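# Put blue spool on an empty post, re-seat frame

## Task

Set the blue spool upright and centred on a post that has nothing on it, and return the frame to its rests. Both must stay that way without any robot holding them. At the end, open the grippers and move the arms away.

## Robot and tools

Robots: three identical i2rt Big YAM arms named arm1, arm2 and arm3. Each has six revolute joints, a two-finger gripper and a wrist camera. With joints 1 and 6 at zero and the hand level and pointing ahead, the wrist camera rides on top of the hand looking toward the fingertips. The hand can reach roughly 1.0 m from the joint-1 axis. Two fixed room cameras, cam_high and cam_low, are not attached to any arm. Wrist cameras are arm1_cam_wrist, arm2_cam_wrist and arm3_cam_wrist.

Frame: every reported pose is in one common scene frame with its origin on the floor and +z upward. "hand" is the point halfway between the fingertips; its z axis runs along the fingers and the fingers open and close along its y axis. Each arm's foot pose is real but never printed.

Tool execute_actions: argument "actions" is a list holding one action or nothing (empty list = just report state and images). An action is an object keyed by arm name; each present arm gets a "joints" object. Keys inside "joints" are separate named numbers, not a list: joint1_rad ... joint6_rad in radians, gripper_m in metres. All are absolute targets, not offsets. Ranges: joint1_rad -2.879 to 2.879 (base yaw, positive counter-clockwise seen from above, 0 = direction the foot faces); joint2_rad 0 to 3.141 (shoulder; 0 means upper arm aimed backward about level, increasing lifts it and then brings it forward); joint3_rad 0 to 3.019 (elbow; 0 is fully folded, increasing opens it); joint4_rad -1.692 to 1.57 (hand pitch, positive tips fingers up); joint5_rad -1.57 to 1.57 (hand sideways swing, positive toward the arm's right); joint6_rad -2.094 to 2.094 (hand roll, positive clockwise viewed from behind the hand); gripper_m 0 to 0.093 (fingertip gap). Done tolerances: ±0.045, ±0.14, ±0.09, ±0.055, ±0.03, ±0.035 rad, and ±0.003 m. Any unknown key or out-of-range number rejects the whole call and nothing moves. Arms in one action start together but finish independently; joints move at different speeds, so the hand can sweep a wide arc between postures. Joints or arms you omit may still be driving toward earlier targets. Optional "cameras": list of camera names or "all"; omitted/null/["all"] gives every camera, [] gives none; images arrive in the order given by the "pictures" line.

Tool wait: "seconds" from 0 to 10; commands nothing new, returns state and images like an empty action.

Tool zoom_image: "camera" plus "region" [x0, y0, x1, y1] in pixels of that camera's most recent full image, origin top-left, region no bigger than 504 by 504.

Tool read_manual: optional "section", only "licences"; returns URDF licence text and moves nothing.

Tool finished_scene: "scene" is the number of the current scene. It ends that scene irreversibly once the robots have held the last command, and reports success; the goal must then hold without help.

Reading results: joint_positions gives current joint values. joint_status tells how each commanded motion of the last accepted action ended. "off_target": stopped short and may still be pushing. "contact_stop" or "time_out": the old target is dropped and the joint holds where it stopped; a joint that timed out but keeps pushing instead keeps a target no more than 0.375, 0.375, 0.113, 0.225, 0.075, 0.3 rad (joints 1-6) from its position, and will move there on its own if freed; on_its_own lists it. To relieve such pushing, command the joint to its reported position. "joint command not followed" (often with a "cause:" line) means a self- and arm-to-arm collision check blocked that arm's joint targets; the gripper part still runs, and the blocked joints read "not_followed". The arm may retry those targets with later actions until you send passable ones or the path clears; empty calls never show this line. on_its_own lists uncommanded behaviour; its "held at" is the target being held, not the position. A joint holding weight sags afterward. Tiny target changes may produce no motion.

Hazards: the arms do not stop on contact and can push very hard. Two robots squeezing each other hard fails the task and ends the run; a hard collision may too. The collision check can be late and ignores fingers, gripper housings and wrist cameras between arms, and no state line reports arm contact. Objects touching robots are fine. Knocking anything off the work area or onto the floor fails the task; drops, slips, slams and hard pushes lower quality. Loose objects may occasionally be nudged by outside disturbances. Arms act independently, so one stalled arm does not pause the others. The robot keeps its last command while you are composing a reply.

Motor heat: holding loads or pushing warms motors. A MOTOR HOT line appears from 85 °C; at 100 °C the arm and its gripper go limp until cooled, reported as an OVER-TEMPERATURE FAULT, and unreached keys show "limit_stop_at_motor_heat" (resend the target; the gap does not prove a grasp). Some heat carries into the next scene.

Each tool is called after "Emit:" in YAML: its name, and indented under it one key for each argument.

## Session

Emit:
execute_actions:
  actions: []

Scene clock: 0.00 s.
Motor temperatures (°C, as the motors report them): arm1=[25 35 39 27 27 27] | arm2=[25 29 35 25 26 27] | arm3=[26 32 36 27 27 25]
arm1.joint_positions: joint1_rad=-0.316 joint2_rad=+0.534 joint3_rad=+1.389 joint4_rad=-1.189 joint5_rad=+0.238 joint6_rad=-0.381 gripper_m=+0.095
arm1.joint_status: not commanded
arm1.hand: x=+1.2589 y=+0.1131 z=+1.4272 quat_wxyz=(-0.298, +0.814, -0.058, -0.495) (m; scene frame)
arm2.joint_positions: joint1_rad=+0.403 joint2_rad=+0.557 joint3_rad=+1.386 joint4_rad=-1.459 joint5_rad=+0.225 joint6_rad=-0.034 gripper_m=+0.094
arm2.joint_status: not commanded
arm2.hand: x=-0.5896 y=+1.1198 z=+1.3368 quat_wxyz=(-0.395, -0.298, -0.835, +0.242) (m; scene frame)
arm3.joint_positions: joint1_rad=+0.128 joint2_rad=+0.558 joint3_rad=+1.373 joint4_rad=-1.268 joint5_rad=+0.089 joint6_rad=-0.315 gripper_m=+0.094
arm3.joint_status: not commanded
arm3.hand: x=-0.6357 y=-1.0501 z=+1.3686 quat_wxyz=(-0.490, +0.575, -0.625, -0.197) (m; scene frame)
pictures: arm1_cam_wrist, arm2_cam_wrist, arm3_cam_wrist, cam_high, cam_low
Images, in order (width x height): arm1_cam_wrist 504x504, arm2_cam_wrist 504x504, arm3_cam_wrist 504x504, cam_high 672x504, cam_low 672x504.

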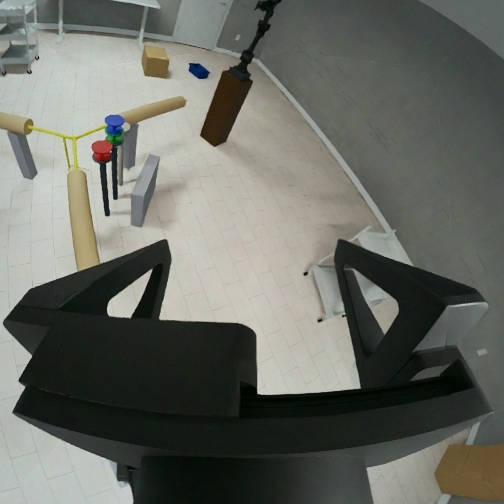

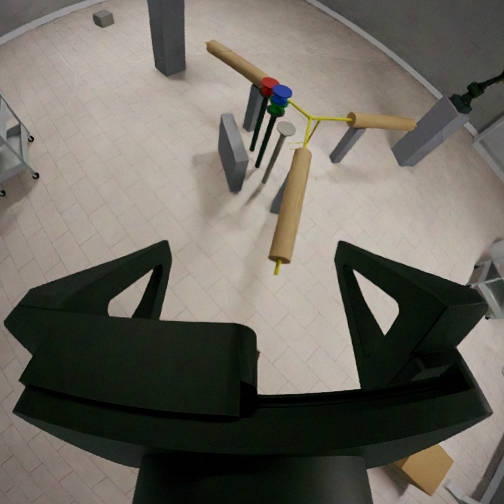

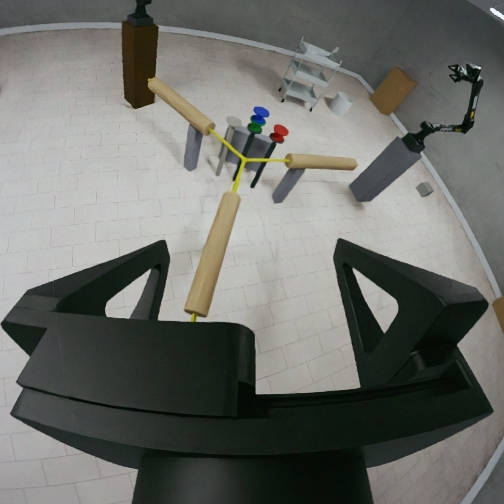

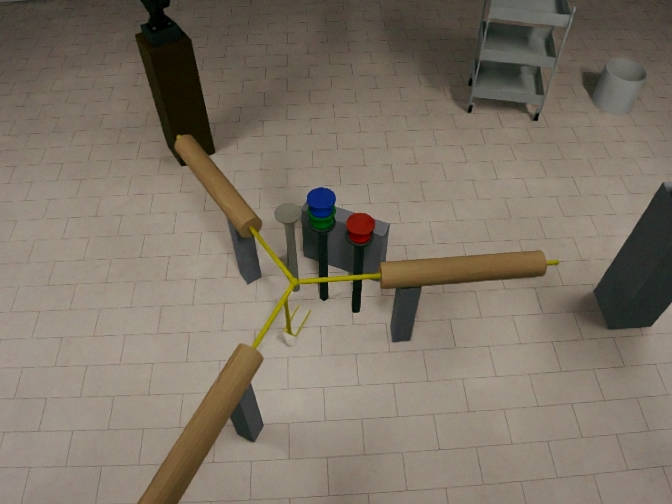

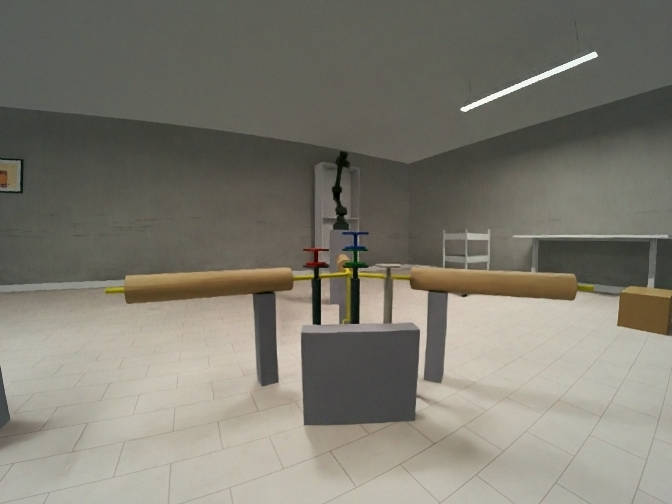

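Emit:
execute_actions:
  actions:
    - {"arm1": {"joints": {"joint1_rad": 0.159, "joint2_rad": 2.295, "joint3_rad": 1.255, "joint4_rad": -0.501, "joint5_rad": 0.0, "joint6_rad": 0.070}}, "arm2": {"joints": {"joint1_rad": -0.387, "joint2_rad": 2.243, "joint3_rad": 1.232, "joint4_rad": -0.545, "joint5_rad": 0.0, "joint6_rad": -0.415}}, "arm3": {"joints": {"joint1_rad": -0.160, "joint2_rad": 2.026, "joint3_rad": 0.575, "joint4_rad": -0.100, "joint5_rad": 0.0, "joint6_rad": -0.158}}}

Scene clock: 30.53 s.
Motor temperatures (°C, as the motors report them): arm1=[25 35 44 27 27 27] | arm2=[25 29 39 25 26 27] | arm3=[26 31 40 27 27 25]
arm1.joint_positions: joint1_rad=+0.162 joint2_rad=+2.301 joint3_rad=+1.250 joint4_rad=-0.514 joint5_rad=+0.001 joint6_rad=+0.062 gripper_m=+0.095
arm1.joint_status: all done
arm1.hand: x=+0.9409 y=-0.0608 z=+0.6211 quat_wxyz=(+0.001, +1.000, +0.028, +0.005) (m; scene frame)
arm2.joint_positions: joint1_rad=-0.394 joint2_rad=+2.249 joint3_rad=+1.221 joint4_rad=-0.555 joint5_rad=+0.001 joint6_rad=-0.405 gripper_m=+0.094
arm2.joint_status: all done
arm2.hand: x=-0.6445 y=+0.7544 z=+0.6224 quat_wxyz=(+0.004, -0.481, -0.877, +0.000) (m; scene frame)
arm3.joint_positions: joint1_rad=-0.156 joint2_rad=+2.023 joint3_rad=+0.576 joint4_rad=-0.111 joint5_rad=+0.001 joint6_rad=-0.169 gripper_m=+0.094
arm3.joint_status: all done
arm3.hand: x=-0.5486 y=-1.0166 z=+0.6253 quat_wxyz=(-0.004, +0.527, -0.850, +0.002) (m; scene frame)
pictures: arm1_cam_wrist, arm2_cam_wrist, arm3_cam_wrist, cam_high, cam_low
Images, in order (width x height): arm1_cam_wrist 504x504, arm2_cam_wrist 504x504, arm3_cam_wrist 504x504, cam_high 672x504, cam_low 672x504.

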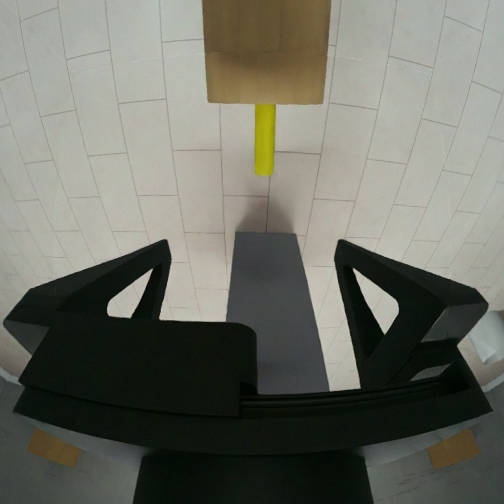

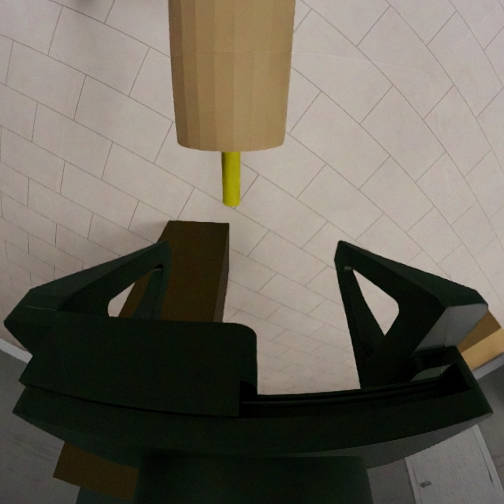

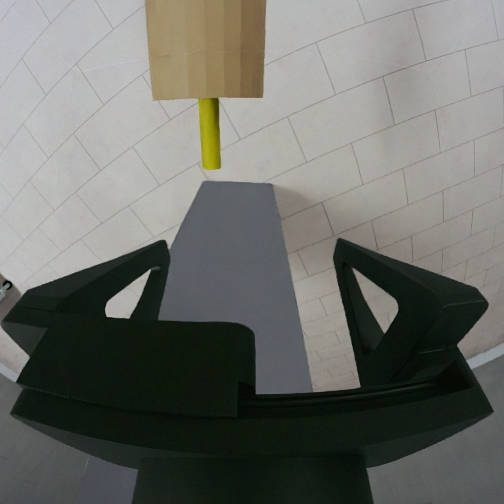

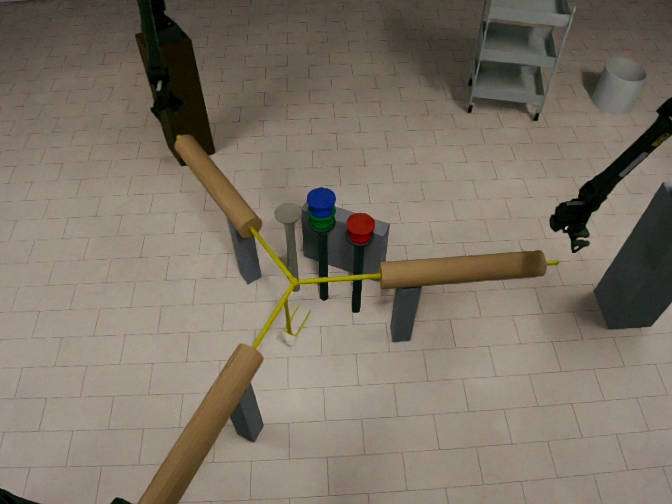

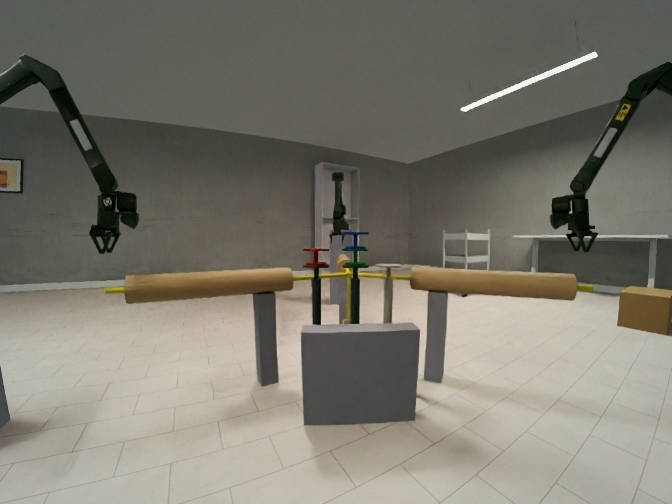

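Emit:
execute_actions:
  actions:
    - {"arm1": {"joints": {"joint1_rad": 0.138, "joint2_rad": 2.500, "joint3_rad": 1.380, "joint4_rad": -0.405, "joint6_rad": 0.038}}, "arm2": {"joints": {"joint1_rad": -0.364, "joint2_rad": 2.408, "joint3_rad": 1.195, "joint4_rad": -0.343, "joint6_rad": -0.372}}, "arm3": {"joints": {"joint1_rad": -0.031, "joint2_rad": 2.330, "joint3_rad": 0.722, "joint4_rad": 0.058, "joint6_rad": -0.032}}}

Scene clock: 62.37 s.
Motor temperatures (°C, as the motors report them): arm1=[25 39 41 27 27 27] | arm2=[25 32 37 25 26 27] | arm3=[26 32 36 27 27 25]
arm1.joint_positions: joint1_rad=+0.142 joint2_rad=+2.509 joint3_rad=+1.373 joint4_rad=-0.413 joint5_rad=+0.001 joint6_rad=+0.046 gripper_m=+0.095
arm1.joint_status: all done
arm1.hand: x=+0.9239 y=-0.0523 z=+0.5382 quat_wxyz=(+0.001, +1.000, +0.026, -0.003) (m; scene frame)
arm2.joint_positions: joint1_rad=-0.366 joint2_rad=+2.420 joint3_rad=+1.183 joint4_rad=-0.353 joint5_rad=+0.001 joint6_rad=-0.382 gripper_m=+0.094
arm2.joint_status: all done
arm2.hand: x=-0.6376 y=+0.7904 z=+0.5354 quat_wxyz=(+0.006, -0.479, -0.878, -0.002) (m; scene frame)
arm3.joint_positions: joint1_rad=-0.026 joint2_rad=+2.334 joint3_rad=+0.720 joint4_rad=+0.053 joint5_rad=+0.001 joint6_rad=-0.043 gripper_m=+0.094
arm3.joint_status: all done
arm3.hand: x=-0.5719 y=-0.9785 z=+0.5382 quat_wxyz=(-0.002, +0.529, -0.849, +0.001) (m; scene frame)
pictures: arm1_cam_wrist, arm2_cam_wrist, arm3_cam_wrist, cam_high, cam_low
Images, in order (width x height): arm1_cam_wrist 504x504, arm2_cam_wrist 504x504, arm3_cam_wrist 504x504, cam_high 672x504, cam_low 672x504.

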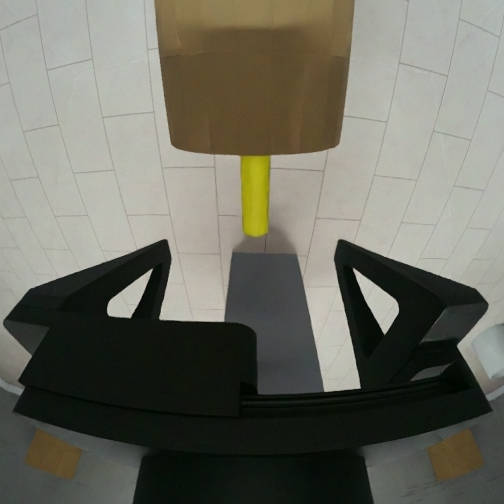

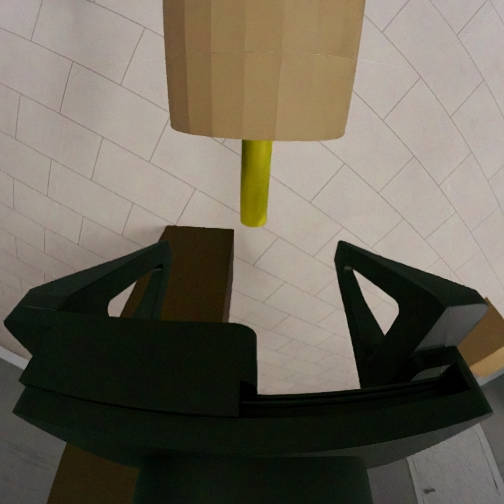

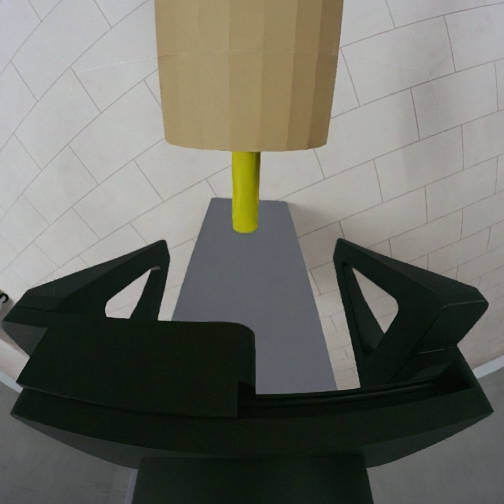

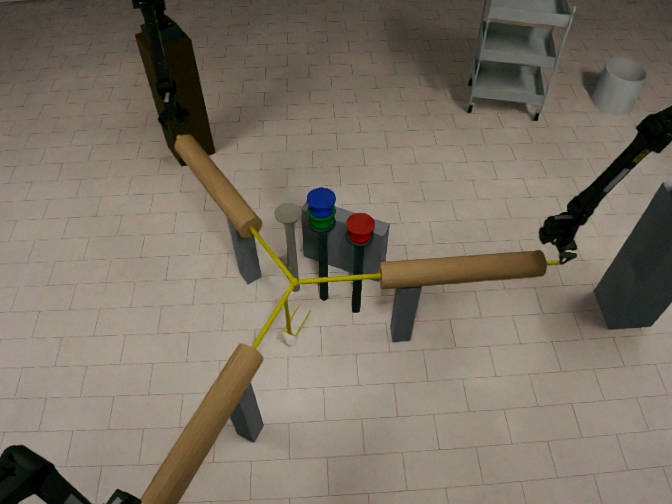

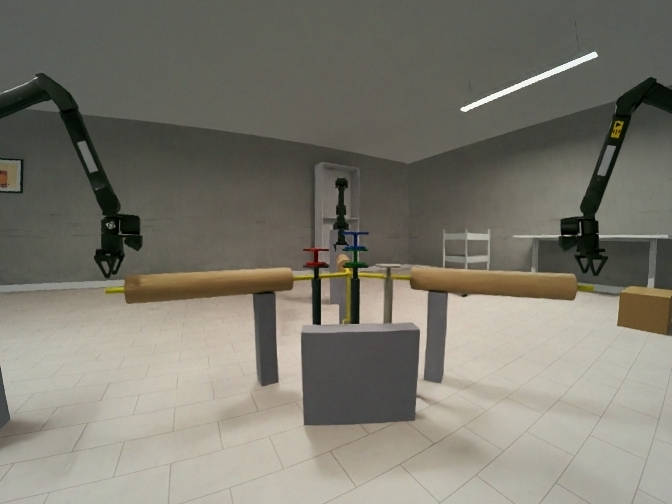

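Emit:
zoom_image:
  camera: "cam_low"
  region: [70, 210, 200, 320]

Emit:
zoom_image:
  camera: "cam_low"
  region: [520, 210, 650, 320]

Region (70, 210, 200, 320) of cam_low's 672x504 image, scaled by 3.877, with more detail than that image has; it fills the top 426 rows of this view, and the rest is white.

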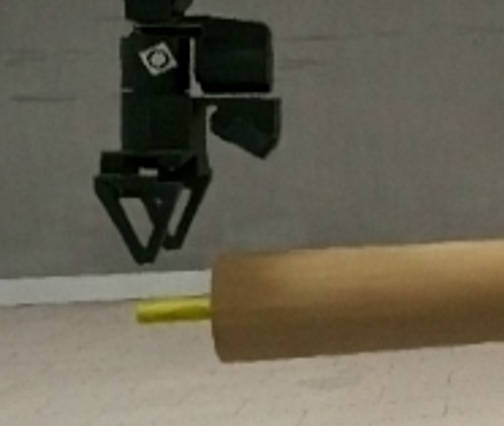

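Region (520, 210, 650, 320) of cam_low's 672x504 image, scaled by 3.877, with more detail than that image has; it fills the top 426 rows of this view, and the rest is white.

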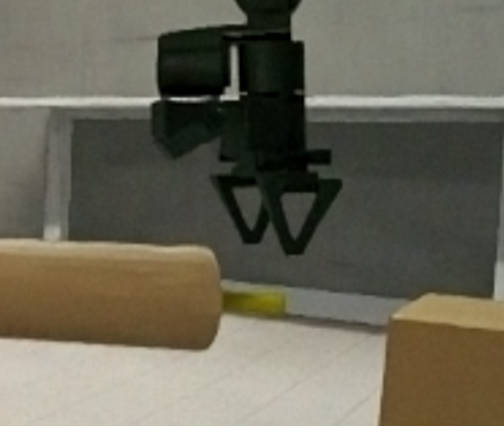

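Emit:
execute_actions:
  actions:
    - {"arm1": {"joints": {"joint2_rad": 2.672, "joint3_rad": 1.504, "joint4_rad": -0.364}}, "arm2": {"joints": {"joint1_rad": -0.352, "joint2_rad": 2.580, "joint3_rad": 1.307, "joint4_rad": -0.267, "joint6_rad": -0.336}}, "arm3": {"joints": {"joint1_rad": -0.008, "joint2_rad": 2.545, "joint3_rad": 0.852, "joint4_rad": 0.136, "joint6_rad": -0.022}}}
  cameras: ["arm1_cam_wrist", "arm2_cam_wrist", "arm3_cam_wrist", "cam_low"]

Scene clock: 88.00 s.
Motor temperatures (°C, as the motors report them): arm1=[25 41 40 27 27 27] | arm2=[25 32 36 25 26 27] | arm3=[26 33 35 27 27 25]
arm1.joint_positions: joint1_rad=+0.142 joint2_rad=+2.676 joint3_rad=+1.496 joint4_rad=-0.372 joint5_rad=+0.001 joint6_rad=+0.046 gripper_m=+0.095
arm1.joint_status: all done
arm1.hand: x=+0.9180 y=-0.0531 z=+0.4715 quat_wxyz=(+0.001, +1.000, +0.026, -0.001) (m; scene frame)
arm2.joint_positions: joint1_rad=-0.360 joint2_rad=+2.588 joint3_rad=+1.299 joint4_rad=-0.275 joint5_rad=+0.000 joint6_rad=-0.346 gripper_m=+0.094
arm2.joint_status: all done
arm2.hand: x=-0.6315 y=+0.7743 z=+0.4715 quat_wxyz=(-0.003, -0.492, -0.871, +0.008) (m; scene frame)
arm3.joint_positions: joint1_rad=-0.017 joint2_rad=+2.478 joint3_rad=+0.855 joint4_rad=+0.142 joint5_rad=-0.005 joint6_rad=-0.032 gripper_m=+0.094
arm3.joint_status: all done
arm3.hand: x=-0.5539 y=-0.9375 z=+0.4917 quat_wxyz=(-0.035, +0.528, -0.849, -0.021) (m; scene frame)
pictures: arm1_cam_wrist, arm2_cam_wrist, arm3_cam_wrist, cam_low
Images, in order (width x height): arm1_cam_wrist 504x504, arm2_cam_wrist 504x504, arm3_cam_wrist 504x504, cam_low 672x504.

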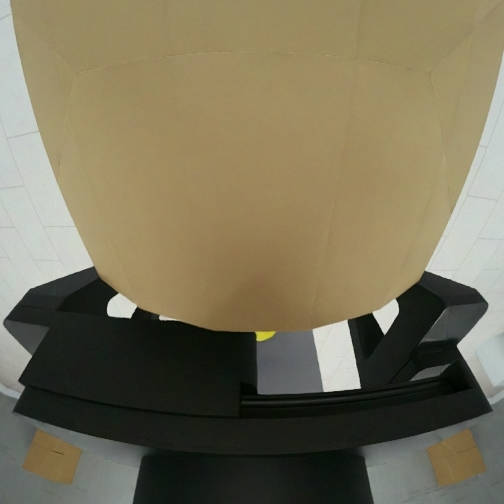

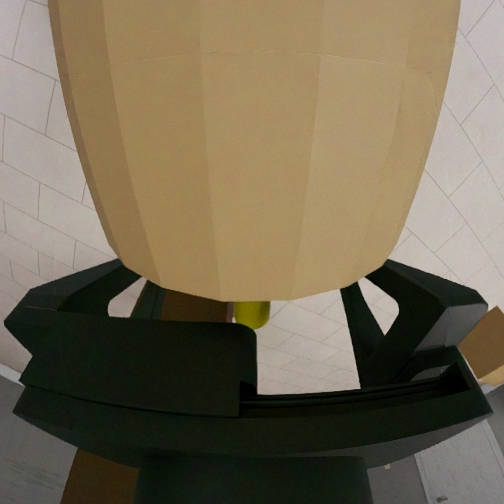

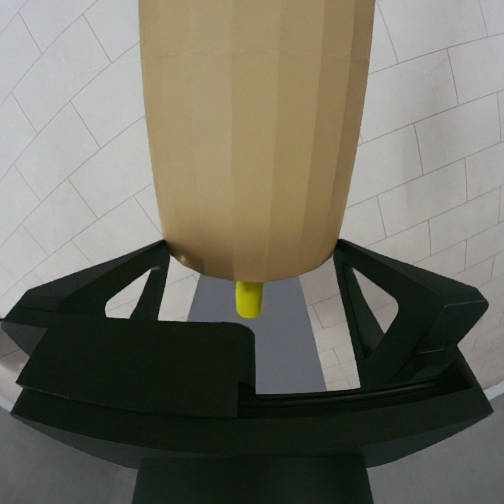

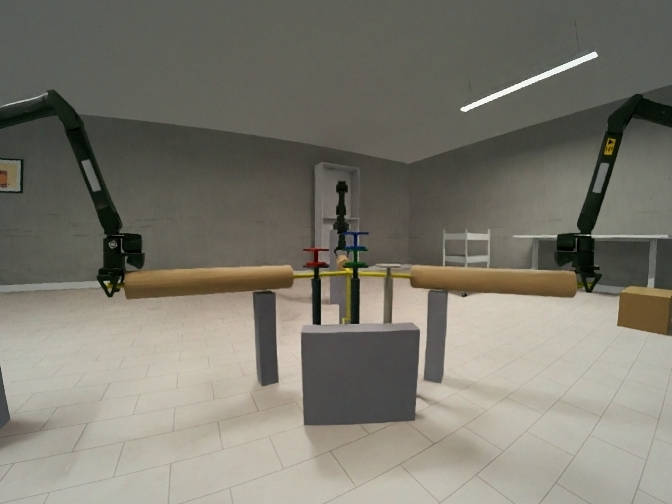

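Emit:
execute_actions:
  actions:
    - {"arm3": {"joints": {"joint2_rad": 2.334, "joint3_rad": 0.700, "joint4_rad": 0.06}}}
  cameras: ["arm1_cam_wrist", "arm2_cam_wrist", "arm3_cam_wrist", "cam_high"]

Scene clock: 93.13 s.
Motor temperatures (°C, as the motors report them): arm1=[25 41 40 27 27 27] | arm2=[25 32 35 25 26 27] | arm3=[26 32 35 27 27 25]
arm1.joint_positions: joint1_rad=+0.142 joint2_rad=+2.676 joint3_rad=+1.496 joint4_rad=-0.372 joint5_rad=+0.001 joint6_rad=+0.046 gripper_m=+0.095
arm1.joint_status: not commanded
arm1.hand: x=+0.9180 y=-0.0531 z=+0.4715 quat_wxyz=(+0.001, +1.000, +0.026, -0.001) (m; scene frame)
arm2.joint_positions: joint1_rad=-0.360 joint2_rad=+2.588 joint3_rad=+1.299 joint4_rad=-0.275 joint5_rad=+0.000 joint6_rad=-0.345 gripper_m=+0.094
arm2.joint_status: not commanded
arm2.hand: x=-0.6315 y=+0.7743 z=+0.4715 quat_wxyz=(-0.003, -0.492, -0.871, +0.008) (m; scene frame)
arm3.joint_positions: joint1_rad=-0.017 joint2_rad=+2.335 joint3_rad=+0.696 joint4_rad=+0.062 joint5_rad=-0.003 joint6_rad=-0.032 gripper_m=+0.094
arm3.joint_status: all done
arm3.hand: x=-0.5811 y=-0.9888 z=+0.5383 quat_wxyz=(+0.006, +0.528, -0.849, +0.004) (m; scene frame)
pictures: arm1_cam_wrist, arm2_cam_wrist, arm3_cam_wrist, cam_high
Images, in order (width x height): arm1_cam_wrist 504x504, arm2_cam_wrist 504x504, arm3_cam_wrist 504x504, cam_high 672x504.

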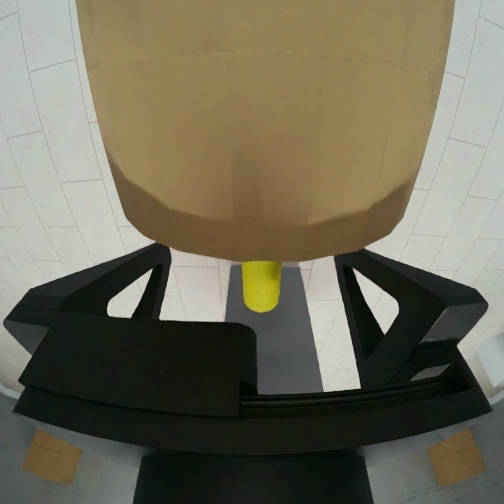

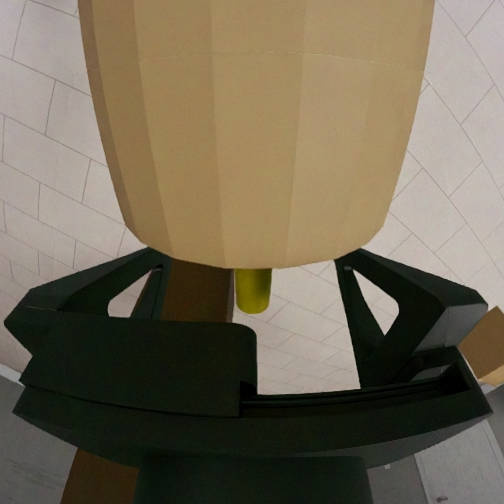

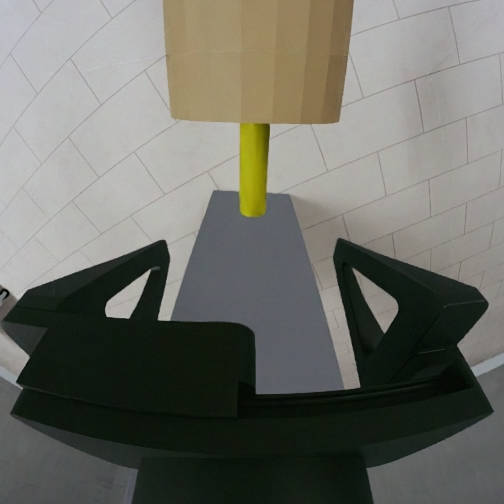

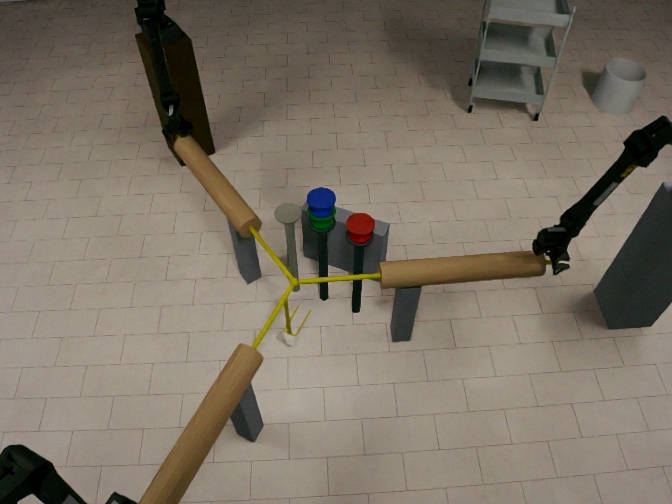

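Emit:
execute_actions:
  actions:
    - {"arm1": {"joints": {"joint1_rad": 0.128, "joint3_rad": 1.456, "joint4_rad": -0.324}}, "arm2": {"joints": {"joint1_rad": -0.376, "joint3_rad": 1.262, "joint4_rad": -0.228}}, "arm3": {"joints": {"joint2_rad": 2.548}}}
  cameras: ["arm1_cam_wrist", "arm2_cam_wrist", "arm3_cam_wrist"]

Emit:
execute_actions:
  actions:
    - {"arm3": {"joints": {"joint3_rad": 0.835, "joint4_rad": 0.155}}}
  cameras: ["arm3_cam_wrist", "cam_high"]

Scene clock: 118.90 s.
Motor temperatures (°C, as the motors report them): arm1=[25 42 39 27 27 27] | arm2=[25 33 35 25 26 27] | arm3=[26 32 35 27 27 25]
arm1.joint_positions: joint1_rad=+0.134 joint2_rad=+2.676 joint3_rad=+1.459 joint4_rad=-0.339 joint5_rad=+0.001 joint6_rad=+0.046 gripper_m=+0.095
arm1.joint_status: all done
arm1.hand: x=+0.9317 y=-0.0479 z=+0.4666 quat_wxyz=(+0.001, +1.000, +0.022, +0.001) (m; scene frame)
arm2.joint_positions: joint1_rad=-0.369 joint2_rad=+2.586 joint3_rad=+1.260 joint4_rad=-0.239 joint5_rad=+0.000 joint6_rad=-0.345 gripper_m=+0.094
arm2.joint_status: all done
arm2.hand: x=-0.6386 y=+0.7878 z=+0.4682 quat_wxyz=(-0.002, -0.496, -0.868, +0.007) (m; scene frame)
arm3.joint_positions: joint1_rad=-0.017 joint2_rad=+2.553 joint3_rad=+0.703 joint4_rad=+0.062 joint5_rad=-0.003 joint6_rad=-0.032 gripper_m=+0.094
arm3.joint_status: all done
arm3.hand: x=-0.6233 y=-1.0683 z=+0.4862 quat_wxyz=(+0.097, +0.524, -0.844, +0.057) (m; scene frame)
pictures: arm1_cam_wrist, arm2_cam_wrist, arm3_cam_wrist
Images, in order (width x height): arm1_cam_wrist 504x504, arm2_cam_wrist 504x504, arm3_cam_wrist 504x504.

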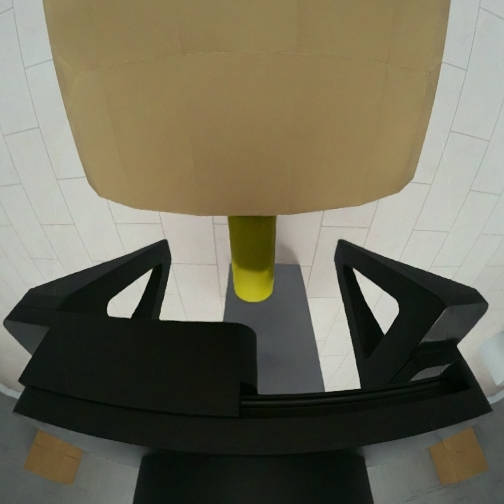

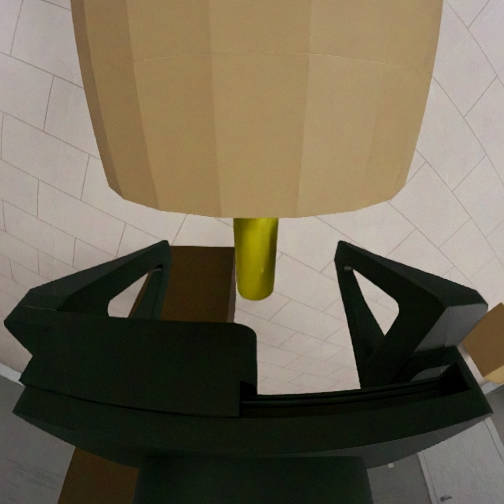

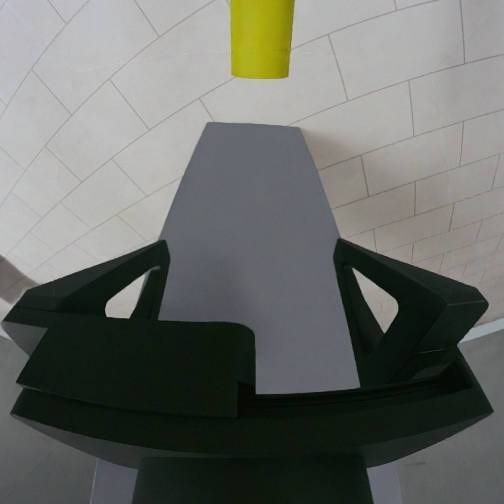

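Scene clock: 119.70 s.
Motor temperatures (°C, as the motors report them): arm1=[25 42 39 27 27 27] | arm2=[25 33 35 25 26 27] | arm3=[26 32 35 27 27 25]
arm1.joint_positions: joint1_rad=+0.134 joint2_rad=+2.676 joint3_rad=+1.459 joint4_rad=-0.339 joint5_rad=+0.001 joint6_rad=+0.046 gripper_m=+0.095
arm1.joint_status: not commanded
arm1.hand: x=+0.9317 y=-0.0479 z=+0.4666 quat_wxyz=(+0.001, +1.000, +0.022, +0.001) (m; scene frame)
arm2.joint_positions: joint1_rad=-0.369 joint2_rad=+2.586 joint3_rad=+1.260 joint4_rad=-0.239 joint5_rad=+0.000 joint6_rad=-0.345 gripper_m=+0.094
arm2.joint_status: not commanded
arm2.hand: x=-0.6386 y=+0.7878 z=+0.4682 quat_wxyz=(-0.002, -0.496, -0.868, +0.007) (m; scene frame)
arm3.joint_positions: joint1_rad=-0.017 joint2_rad=+2.542 joint3_rad=+0.841 joint4_rad=+0.152 joint5_rad=-0.003 joint6_rad=-0.032 gripper_m=+0.094
arm3.joint_status: all done
arm3.hand: x=-0.5702 y=-0.9690 z=+0.4718 quat_wxyz=(-0.006, +0.528, -0.849, -0.003) (m; scene frame)
pictures: arm3_cam_wrist, cam_high
Images, in order (width x height): arm3_cam_wrist 504x504, cam_high 672x504.

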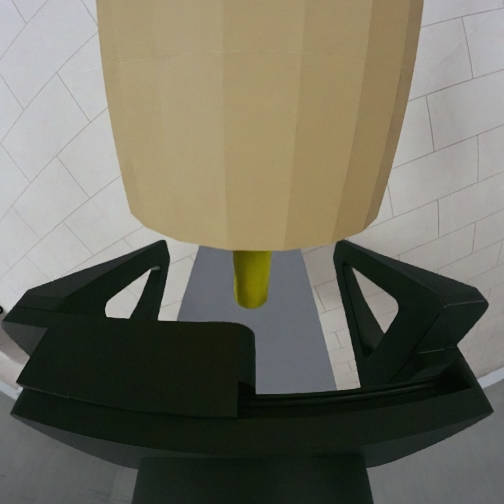

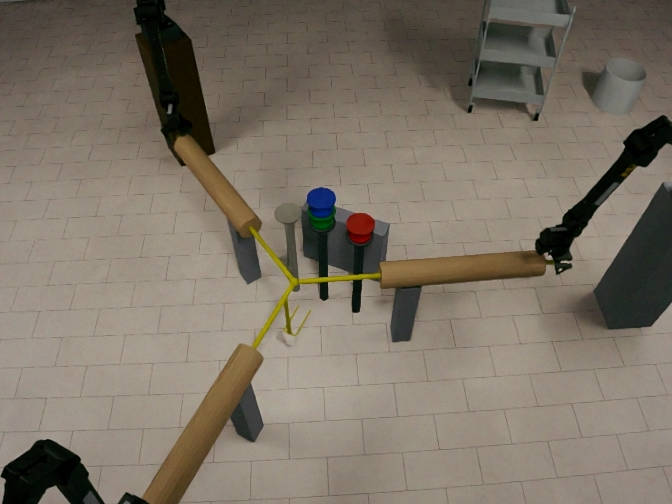

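Emit:
execute_actions:
  actions:
    - {"arm3": {"joints": {"joint4_rad": 0.103}}}
  cameras: []

Emit:
execute_actions:
  actions:
    - {"arm1": {"joints": {"gripper_m": 0.0}}, "arm2": {"joints": {"gripper_m": 0.0}}, "arm3": {"joints": {"gripper_m": 0.0}}}
  cameras: ["arm1_cam_wrist", "arm2_cam_wrist", "arm3_cam_wrist"]

Scene clock: 125.90 s.
Motor temperatures (°C, as the motors report them): arm1=[25 42 39 27 27 27] | arm2=[25 33 35 25 26 27] | arm3=[26 33 35 27 27 25]
arm1.joint_positions: joint1_rad=+0.134 joint2_rad=+2.676 joint3_rad=+1.459 joint4_rad=-0.339 joint5_rad=+0.001 joint6_rad=+0.046 gripper_m=+0.095
arm1.joint_status: not commanded
arm1.hand: x=+0.9317 y=-0.0479 z=+0.4666 quat_wxyz=(+0.001, +1.000, +0.022, +0.001) (m; scene frame)
arm2.joint_positions: joint1_rad=-0.369 joint2_rad=+2.586 joint3_rad=+1.260 joint4_rad=-0.239 joint5_rad=+0.000 joint6_rad=-0.345 gripper_m=+0.094
arm2.joint_status: not commanded
arm2.hand: x=-0.6386 y=+0.7878 z=+0.4682 quat_wxyz=(-0.002, -0.496, -0.868, +0.007) (m; scene frame)
arm3.joint_positions: joint1_rad=-0.017 joint2_rad=+2.542 joint3_rad=+0.841 joint4_rad=+0.112 joint5_rad=-0.003 joint6_rad=-0.032 gripper_m=+0.094
arm3.joint_status: all done
arm3.hand: x=-0.5748 y=-0.9775 z=+0.4719 quat_wxyz=(+0.011, +0.528, -0.849, +0.007) (m; scene frame)
pictures: none
No camera images: the call's "cameras" was empty. Leave "cameras" out to get every camera's image.

Scene clock: 126.63 s.
Motor temperatures (°C, as the motors report them): arm1=[25 42 39 27 27 27] | arm2=[25 33 35 25 26 27] | arm3=[26 33 35 27 27 25]
arm1.joint_positions: joint1_rad=+0.134 joint2_rad=+2.676 joint3_rad=+1.459 joint4_rad=-0.338 joint5_rad=+0.001 joint6_rad=+0.036 gripper_m=+0.019
arm1.joint_status: gripper_m off_target (ended at +0.019, target +0.000)
arm1.hand: x=+0.9315 y=-0.0481 z=+0.4666 quat_wxyz=(+0.002, +1.000, +0.028, +0.001) (m; scene frame)
arm2.joint_positions: joint1_rad=-0.369 joint2_rad=+2.586 joint3_rad=+1.260 joint4_rad=-0.238 joint5_rad=+0.002 joint6_rad=-0.345 gripper_m=+0.019
arm2.joint_status: gripper_m off_target (ended at +0.019, target +0.000)
arm2.hand: x=-0.6391 y=+0.7874 z=+0.4682 quat_wxyz=(-0.002, -0.496, -0.868, +0.008) (m; scene frame)
arm3.joint_positions: joint1_rad=-0.017 joint2_rad=+2.542 joint3_rad=+0.841 joint4_rad=+0.112 joint5_rad=-0.002 joint6_rad=-0.027 gripper_m=+0.019
arm3.joint_status: gripper_m off_target (ended at +0.019, target +0.000)
arm3.hand: x=-0.5747 y=-0.9776 z=+0.4719 quat_wxyz=(+0.011, +0.526, -0.851, +0.007) (m; scene frame)
pictures: arm1_cam_wrist, arm2_cam_wrist, arm3_cam_wrist
Images, in order (width x height): arm1_cam_wrist 504x504, arm2_cam_wrist 504x504, arm3_cam_wrist 504x504.

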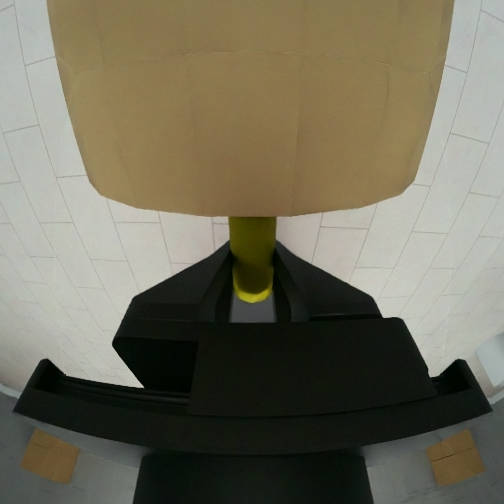

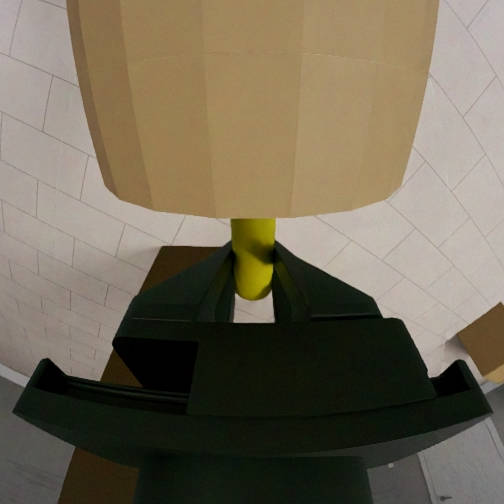

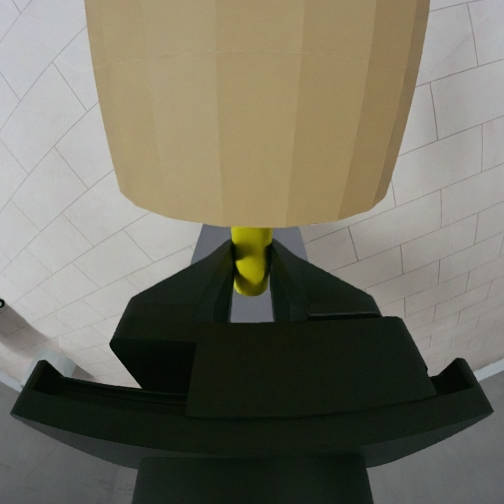

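Emit:
execute_actions:
  actions:
    - {"arm1": {"joints": {"joint2_rad": 2.308, "joint3_rad": 1.267, "joint4_rad": -0.521}}, "arm2": {"joints": {"joint2_rad": 2.196, "joint3_rad": 1.103, "joint4_rad": -0.476}}, "arm3": {"joints": {"joint2_rad": 2.040, "joint3_rad": 0.640, "joint4_rad": -0.172}}}
  cameras: ["cam_high", "cam_low"]

Scene clock: 155.60 s.
Motor temperatures (°C, as the motors report them): arm1=[25 42 39 27 27 27] | arm2=[25 33 34 25 26 27] | arm3=[26 33 34 27 27 25]
arm1.joint_positions: joint1_rad=+0.132 joint2_rad=+2.321 joint3_rad=+1.273 joint4_rad=-0.508 joint5_rad=+0.001 joint6_rad=+0.032 gripper_m=+0.019
arm1.joint_status: all done
arm1.hand: x=+0.9319 y=-0.0460 z=+0.6156 quat_wxyz=(+0.001, +1.000, +0.028, +0.001) (m; scene frame)
arm2.joint_positions: joint1_rad=-0.376 joint2_rad=+2.208 joint3_rad=+1.102 joint4_rad=-0.465 joint5_rad=+0.000 joint6_rad=-0.351 gripper_m=+0.019
arm2.joint_status: all done
arm2.hand: x=-0.6412 y=+0.7891 z=+0.6195 quat_wxyz=(+0.000, -0.496, -0.868, +0.005) (m; scene frame)
arm3.joint_positions: joint1_rad=-0.017 joint2_rad=+2.057 joint3_rad=+0.646 joint4_rad=-0.162 joint5_rad=-0.002 joint6_rad=-0.026 gripper_m=+0.019
arm3.joint_status: all done
arm3.hand: x=-0.5744 y=-0.9760 z=+0.6190 quat_wxyz=(+0.004, +0.525, -0.851, +0.003) (m; scene frame)
pictures: cam_high, cam_low
Images, in order (width x height): cam_high 672x504, cam_low 672x504.

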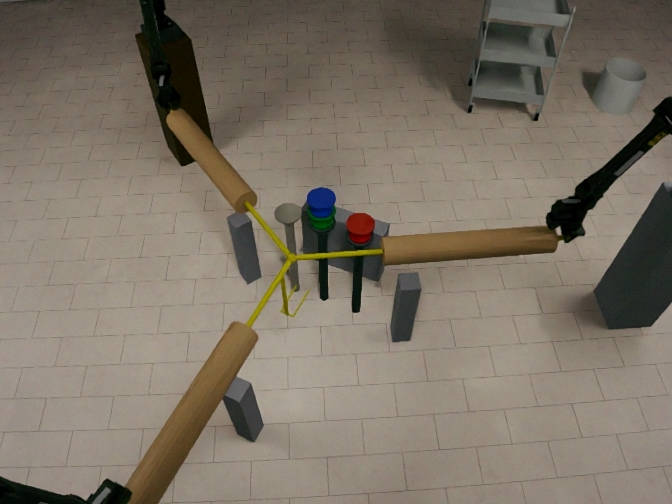

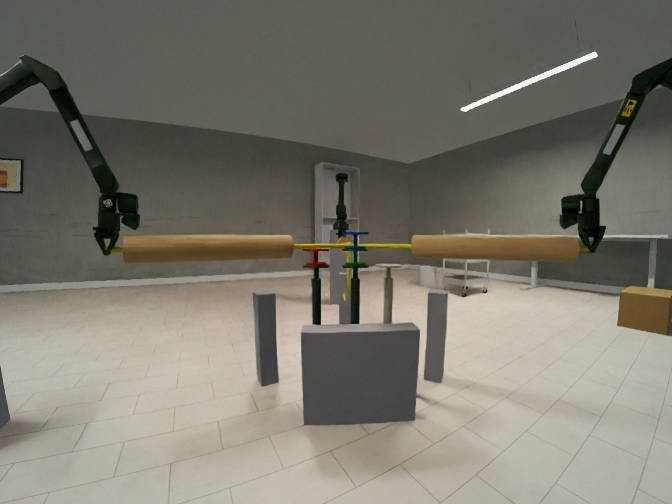

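Emit:
execute_actions:
  actions: []

Scene clock: 174.53 s.
Motor temperatures (°C, as the motors report them): arm1=[25 43 39 27 27 27] | arm2=[25 33 34 25 26 27] | arm3=[26 33 34 27 27 25]
arm1.joint_positions: joint1_rad=+0.132 joint2_rad=+2.321 joint3_rad=+1.273 joint4_rad=-0.508 joint5_rad=+0.001 joint6_rad=+0.032 gripper_m=+0.019
arm1.joint_status: all done
arm1.hand: x=+0.9319 y=-0.0460 z=+0.6156 quat_wxyz=(+0.001, +1.000, +0.028, +0.001) (m; scene frame)
arm2.joint_positions: joint1_rad=-0.376 joint2_rad=+2.208 joint3_rad=+1.102 joint4_rad=-0.465 joint5_rad=+0.000 joint6_rad=-0.351 gripper_m=+0.019
arm2.joint_status: all done
arm2.hand: x=-0.6412 y=+0.7891 z=+0.6195 quat_wxyz=(+0.000, -0.496, -0.868, +0.005) (m; scene frame)
arm3.joint_positions: joint1_rad=-0.017 joint2_rad=+2.057 joint3_rad=+0.646 joint4_rad=-0.162 joint5_rad=-0.002 joint6_rad=-0.026 gripper_m=+0.019
arm3.joint_status: all done
arm3.hand: x=-0.5744 y=-0.9760 z=+0.6190 quat_wxyz=(+0.004, +0.525, -0.851, +0.003) (m; scene frame)
pictures: arm1_cam_wrist, arm2_cam_wrist, arm3_cam_wrist, cam_high, cam_low
Images, in order (width x height): arm1_cam_wrist 504x504, arm2_cam_wrist 504x504, arm3_cam_wrist 504x504, cam_high 672x504, cam_low 672x504.

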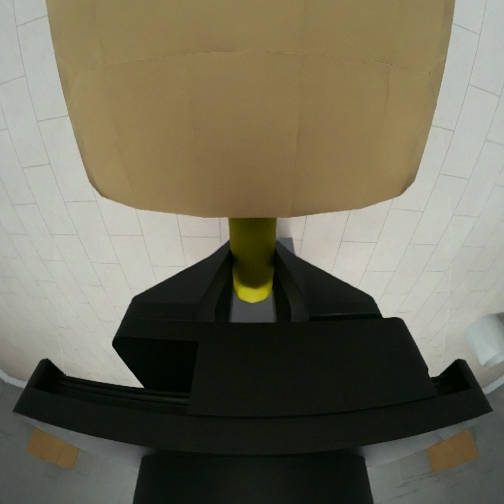

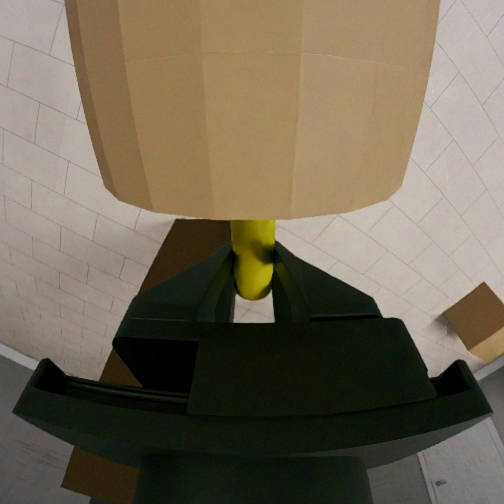

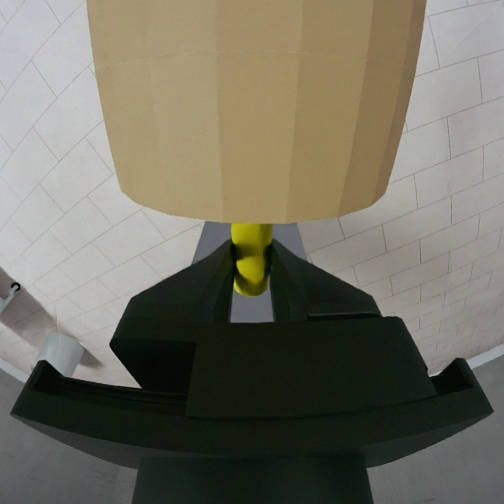

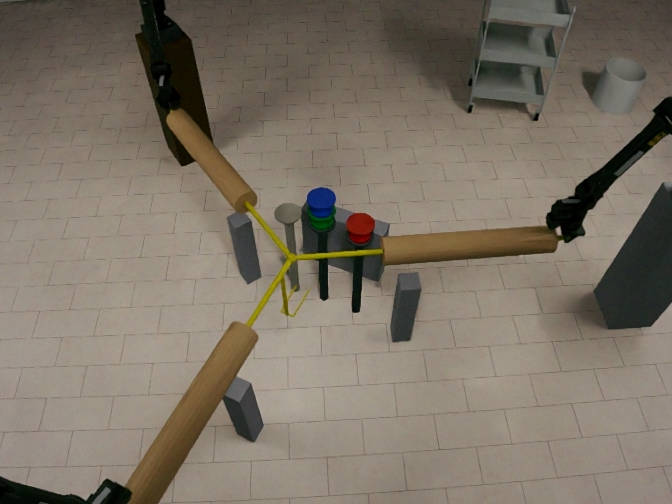

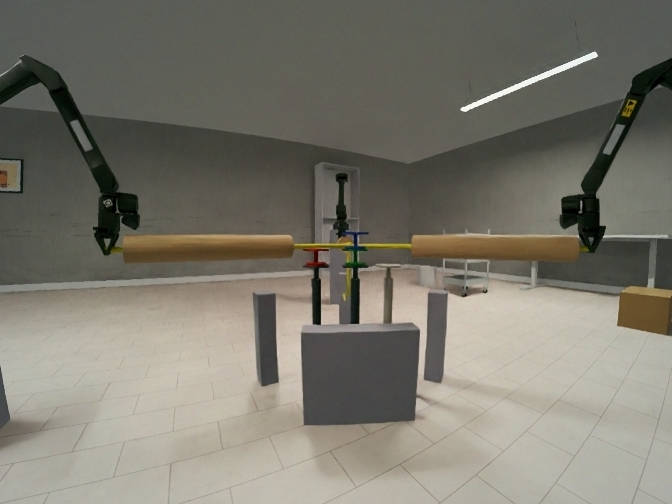

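Emit:
execute_actions:
  actions:
    - {"arm1":{"joints":{"joint2_rad":1.995,"joint3_rad":1.238,"joint4_rad":-0.81}},"arm2":{"joints":{"joint2_rad":1.873,"joint3_rad":1.102,"joint4_rad":-0.81}},"arm3":{"joints":{"joint2_rad":1.545,"joint3_rad":0.648,"joint4_rad":-0.68}}}
  cameras: []

Scene clock: 202.77 s.
Motor temperatures (°C, as the motors report them): arm1=[25 43 39 27 27 27] | arm2=[25 33 34 25 26 27] | arm3=[26 33 33 27 27 25]
arm1.joint_positions: joint1_rad=+0.131 joint2_rad=+2.000 joint3_rad=+1.236 joint4_rad=-0.803 joint5_rad=+0.001 joint6_rad=+0.032 gripper_m=+0.019
arm1.joint_status: all done
arm1.hand: x=+0.9354 y=-0.0448 z=+0.7674 quat_wxyz=(+0.001, +1.000, +0.028, +0.007) (m; scene frame)
arm2.joint_positions: joint1_rad=-0.372 joint2_rad=+1.874 joint3_rad=+1.093 joint4_rad=-0.793 joint5_rad=-0.001 joint6_rad=-0.347 gripper_m=+0.019
arm2.joint_status: all done
arm2.hand: x=-0.6390 y=+0.7933 z=+0.7691 quat_wxyz=(+0.001, -0.496, -0.868, +0.003) (m; scene frame)
arm3.joint_positions: joint1_rad=-0.016 joint2_rad=+1.550 joint3_rad=+0.643 joint4_rad=-0.652 joint5_rad=-0.003 joint6_rad=-0.026 gripper_m=+0.019
arm3.joint_status: all done
arm3.hand: x=-0.5744 y=-0.9735 z=+0.7722 quat_wxyz=(-0.002, +0.525, -0.851, -0.001) (m; scene frame)
pictures: none
No camera images: the call's "cameras" was empty. Leave "cameras" out to get every camera's image.

Emit:
execute_actions:
  actions:
    - {"arm1":{"joints":{"joint2_rad":1.777,"joint3_rad":1.394,"joint4_rad":-1.135}},"arm2":{"joints":{"joint2_rad":1.667,"joint3_rad":1.300,"joint4_rad":-1.178}},"arm3":{"joints":{"joint2_rad":1.243,"joint3_rad":0.870,"joint4_rad":-1.175}}}
  cameras: ["cam_high","cam_low"]

Scene clock: 232.73 s.
Motor temperatures (°C, as the motors report them): arm1=[25 43 41 27 27 27] | arm2=[25 33 36 25 26 27] | arm3=[26 32 36 27 27 25]
arm1.joint_positions: joint1_rad=+0.132 joint2_rad=+1.788 joint3_rad=+1.339 joint4_rad=-1.124 joint5_rad=-0.006 joint6_rad=+0.031 gripper_m=+0.019
arm1.joint_status: all done
arm1.hand: x=+0.9374 y=-0.0459 z=+0.9051 quat_wxyz=(+0.004, +1.000, +0.029, +0.010) (m; scene frame)
arm2.joint_positions: joint1_rad=-0.372 joint2_rad=+1.675 joint3_rad=+1.250 joint4_rad=-1.168 joint5_rad=+0.002 joint6_rad=-0.347 gripper_m=+0.019
arm2.joint_status: all done
arm2.hand: x=-0.6390 y=+0.7931 z=+0.9092 quat_wxyz=(+0.008, -0.497, -0.868, -0.003) (m; scene frame)
arm3.joint_positions: joint1_rad=-0.016 joint2_rad=+1.249 joint3_rad=+0.826 joint4_rad=-1.139 joint5_rad=+0.001 joint6_rad=-0.025 gripper_m=+0.019
arm3.joint_status: all done
arm3.hand: x=-0.5752 y=-0.9756 z=+0.9168 quat_wxyz=(-0.001, +0.525, -0.851, +0.002) (m; scene frame)
pictures: cam_high, cam_low
Images, in order (width x height): cam_high 672x504, cam_low 672x504.

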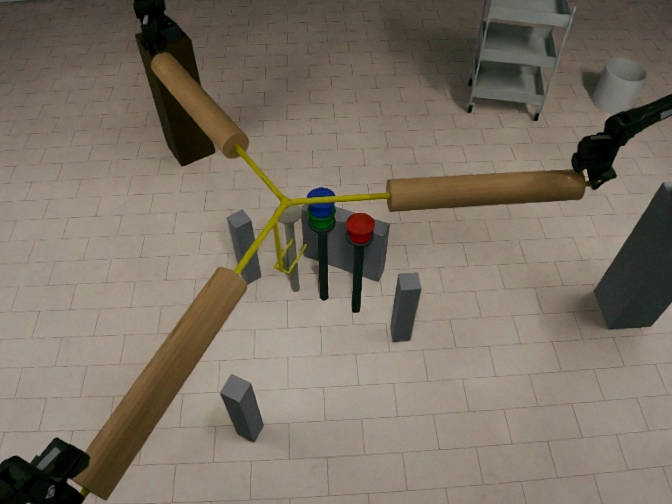

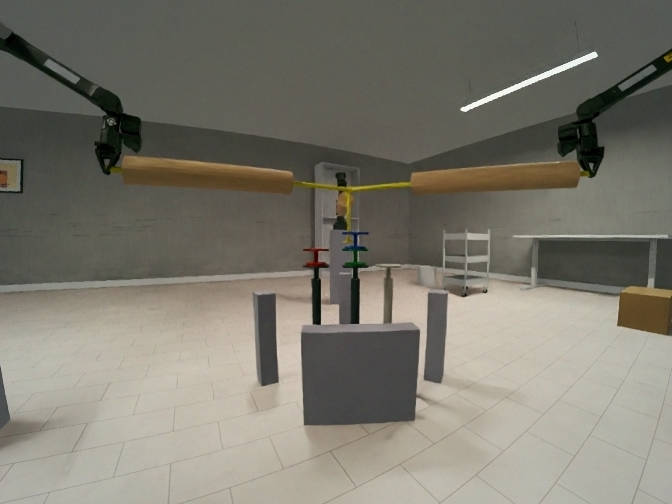

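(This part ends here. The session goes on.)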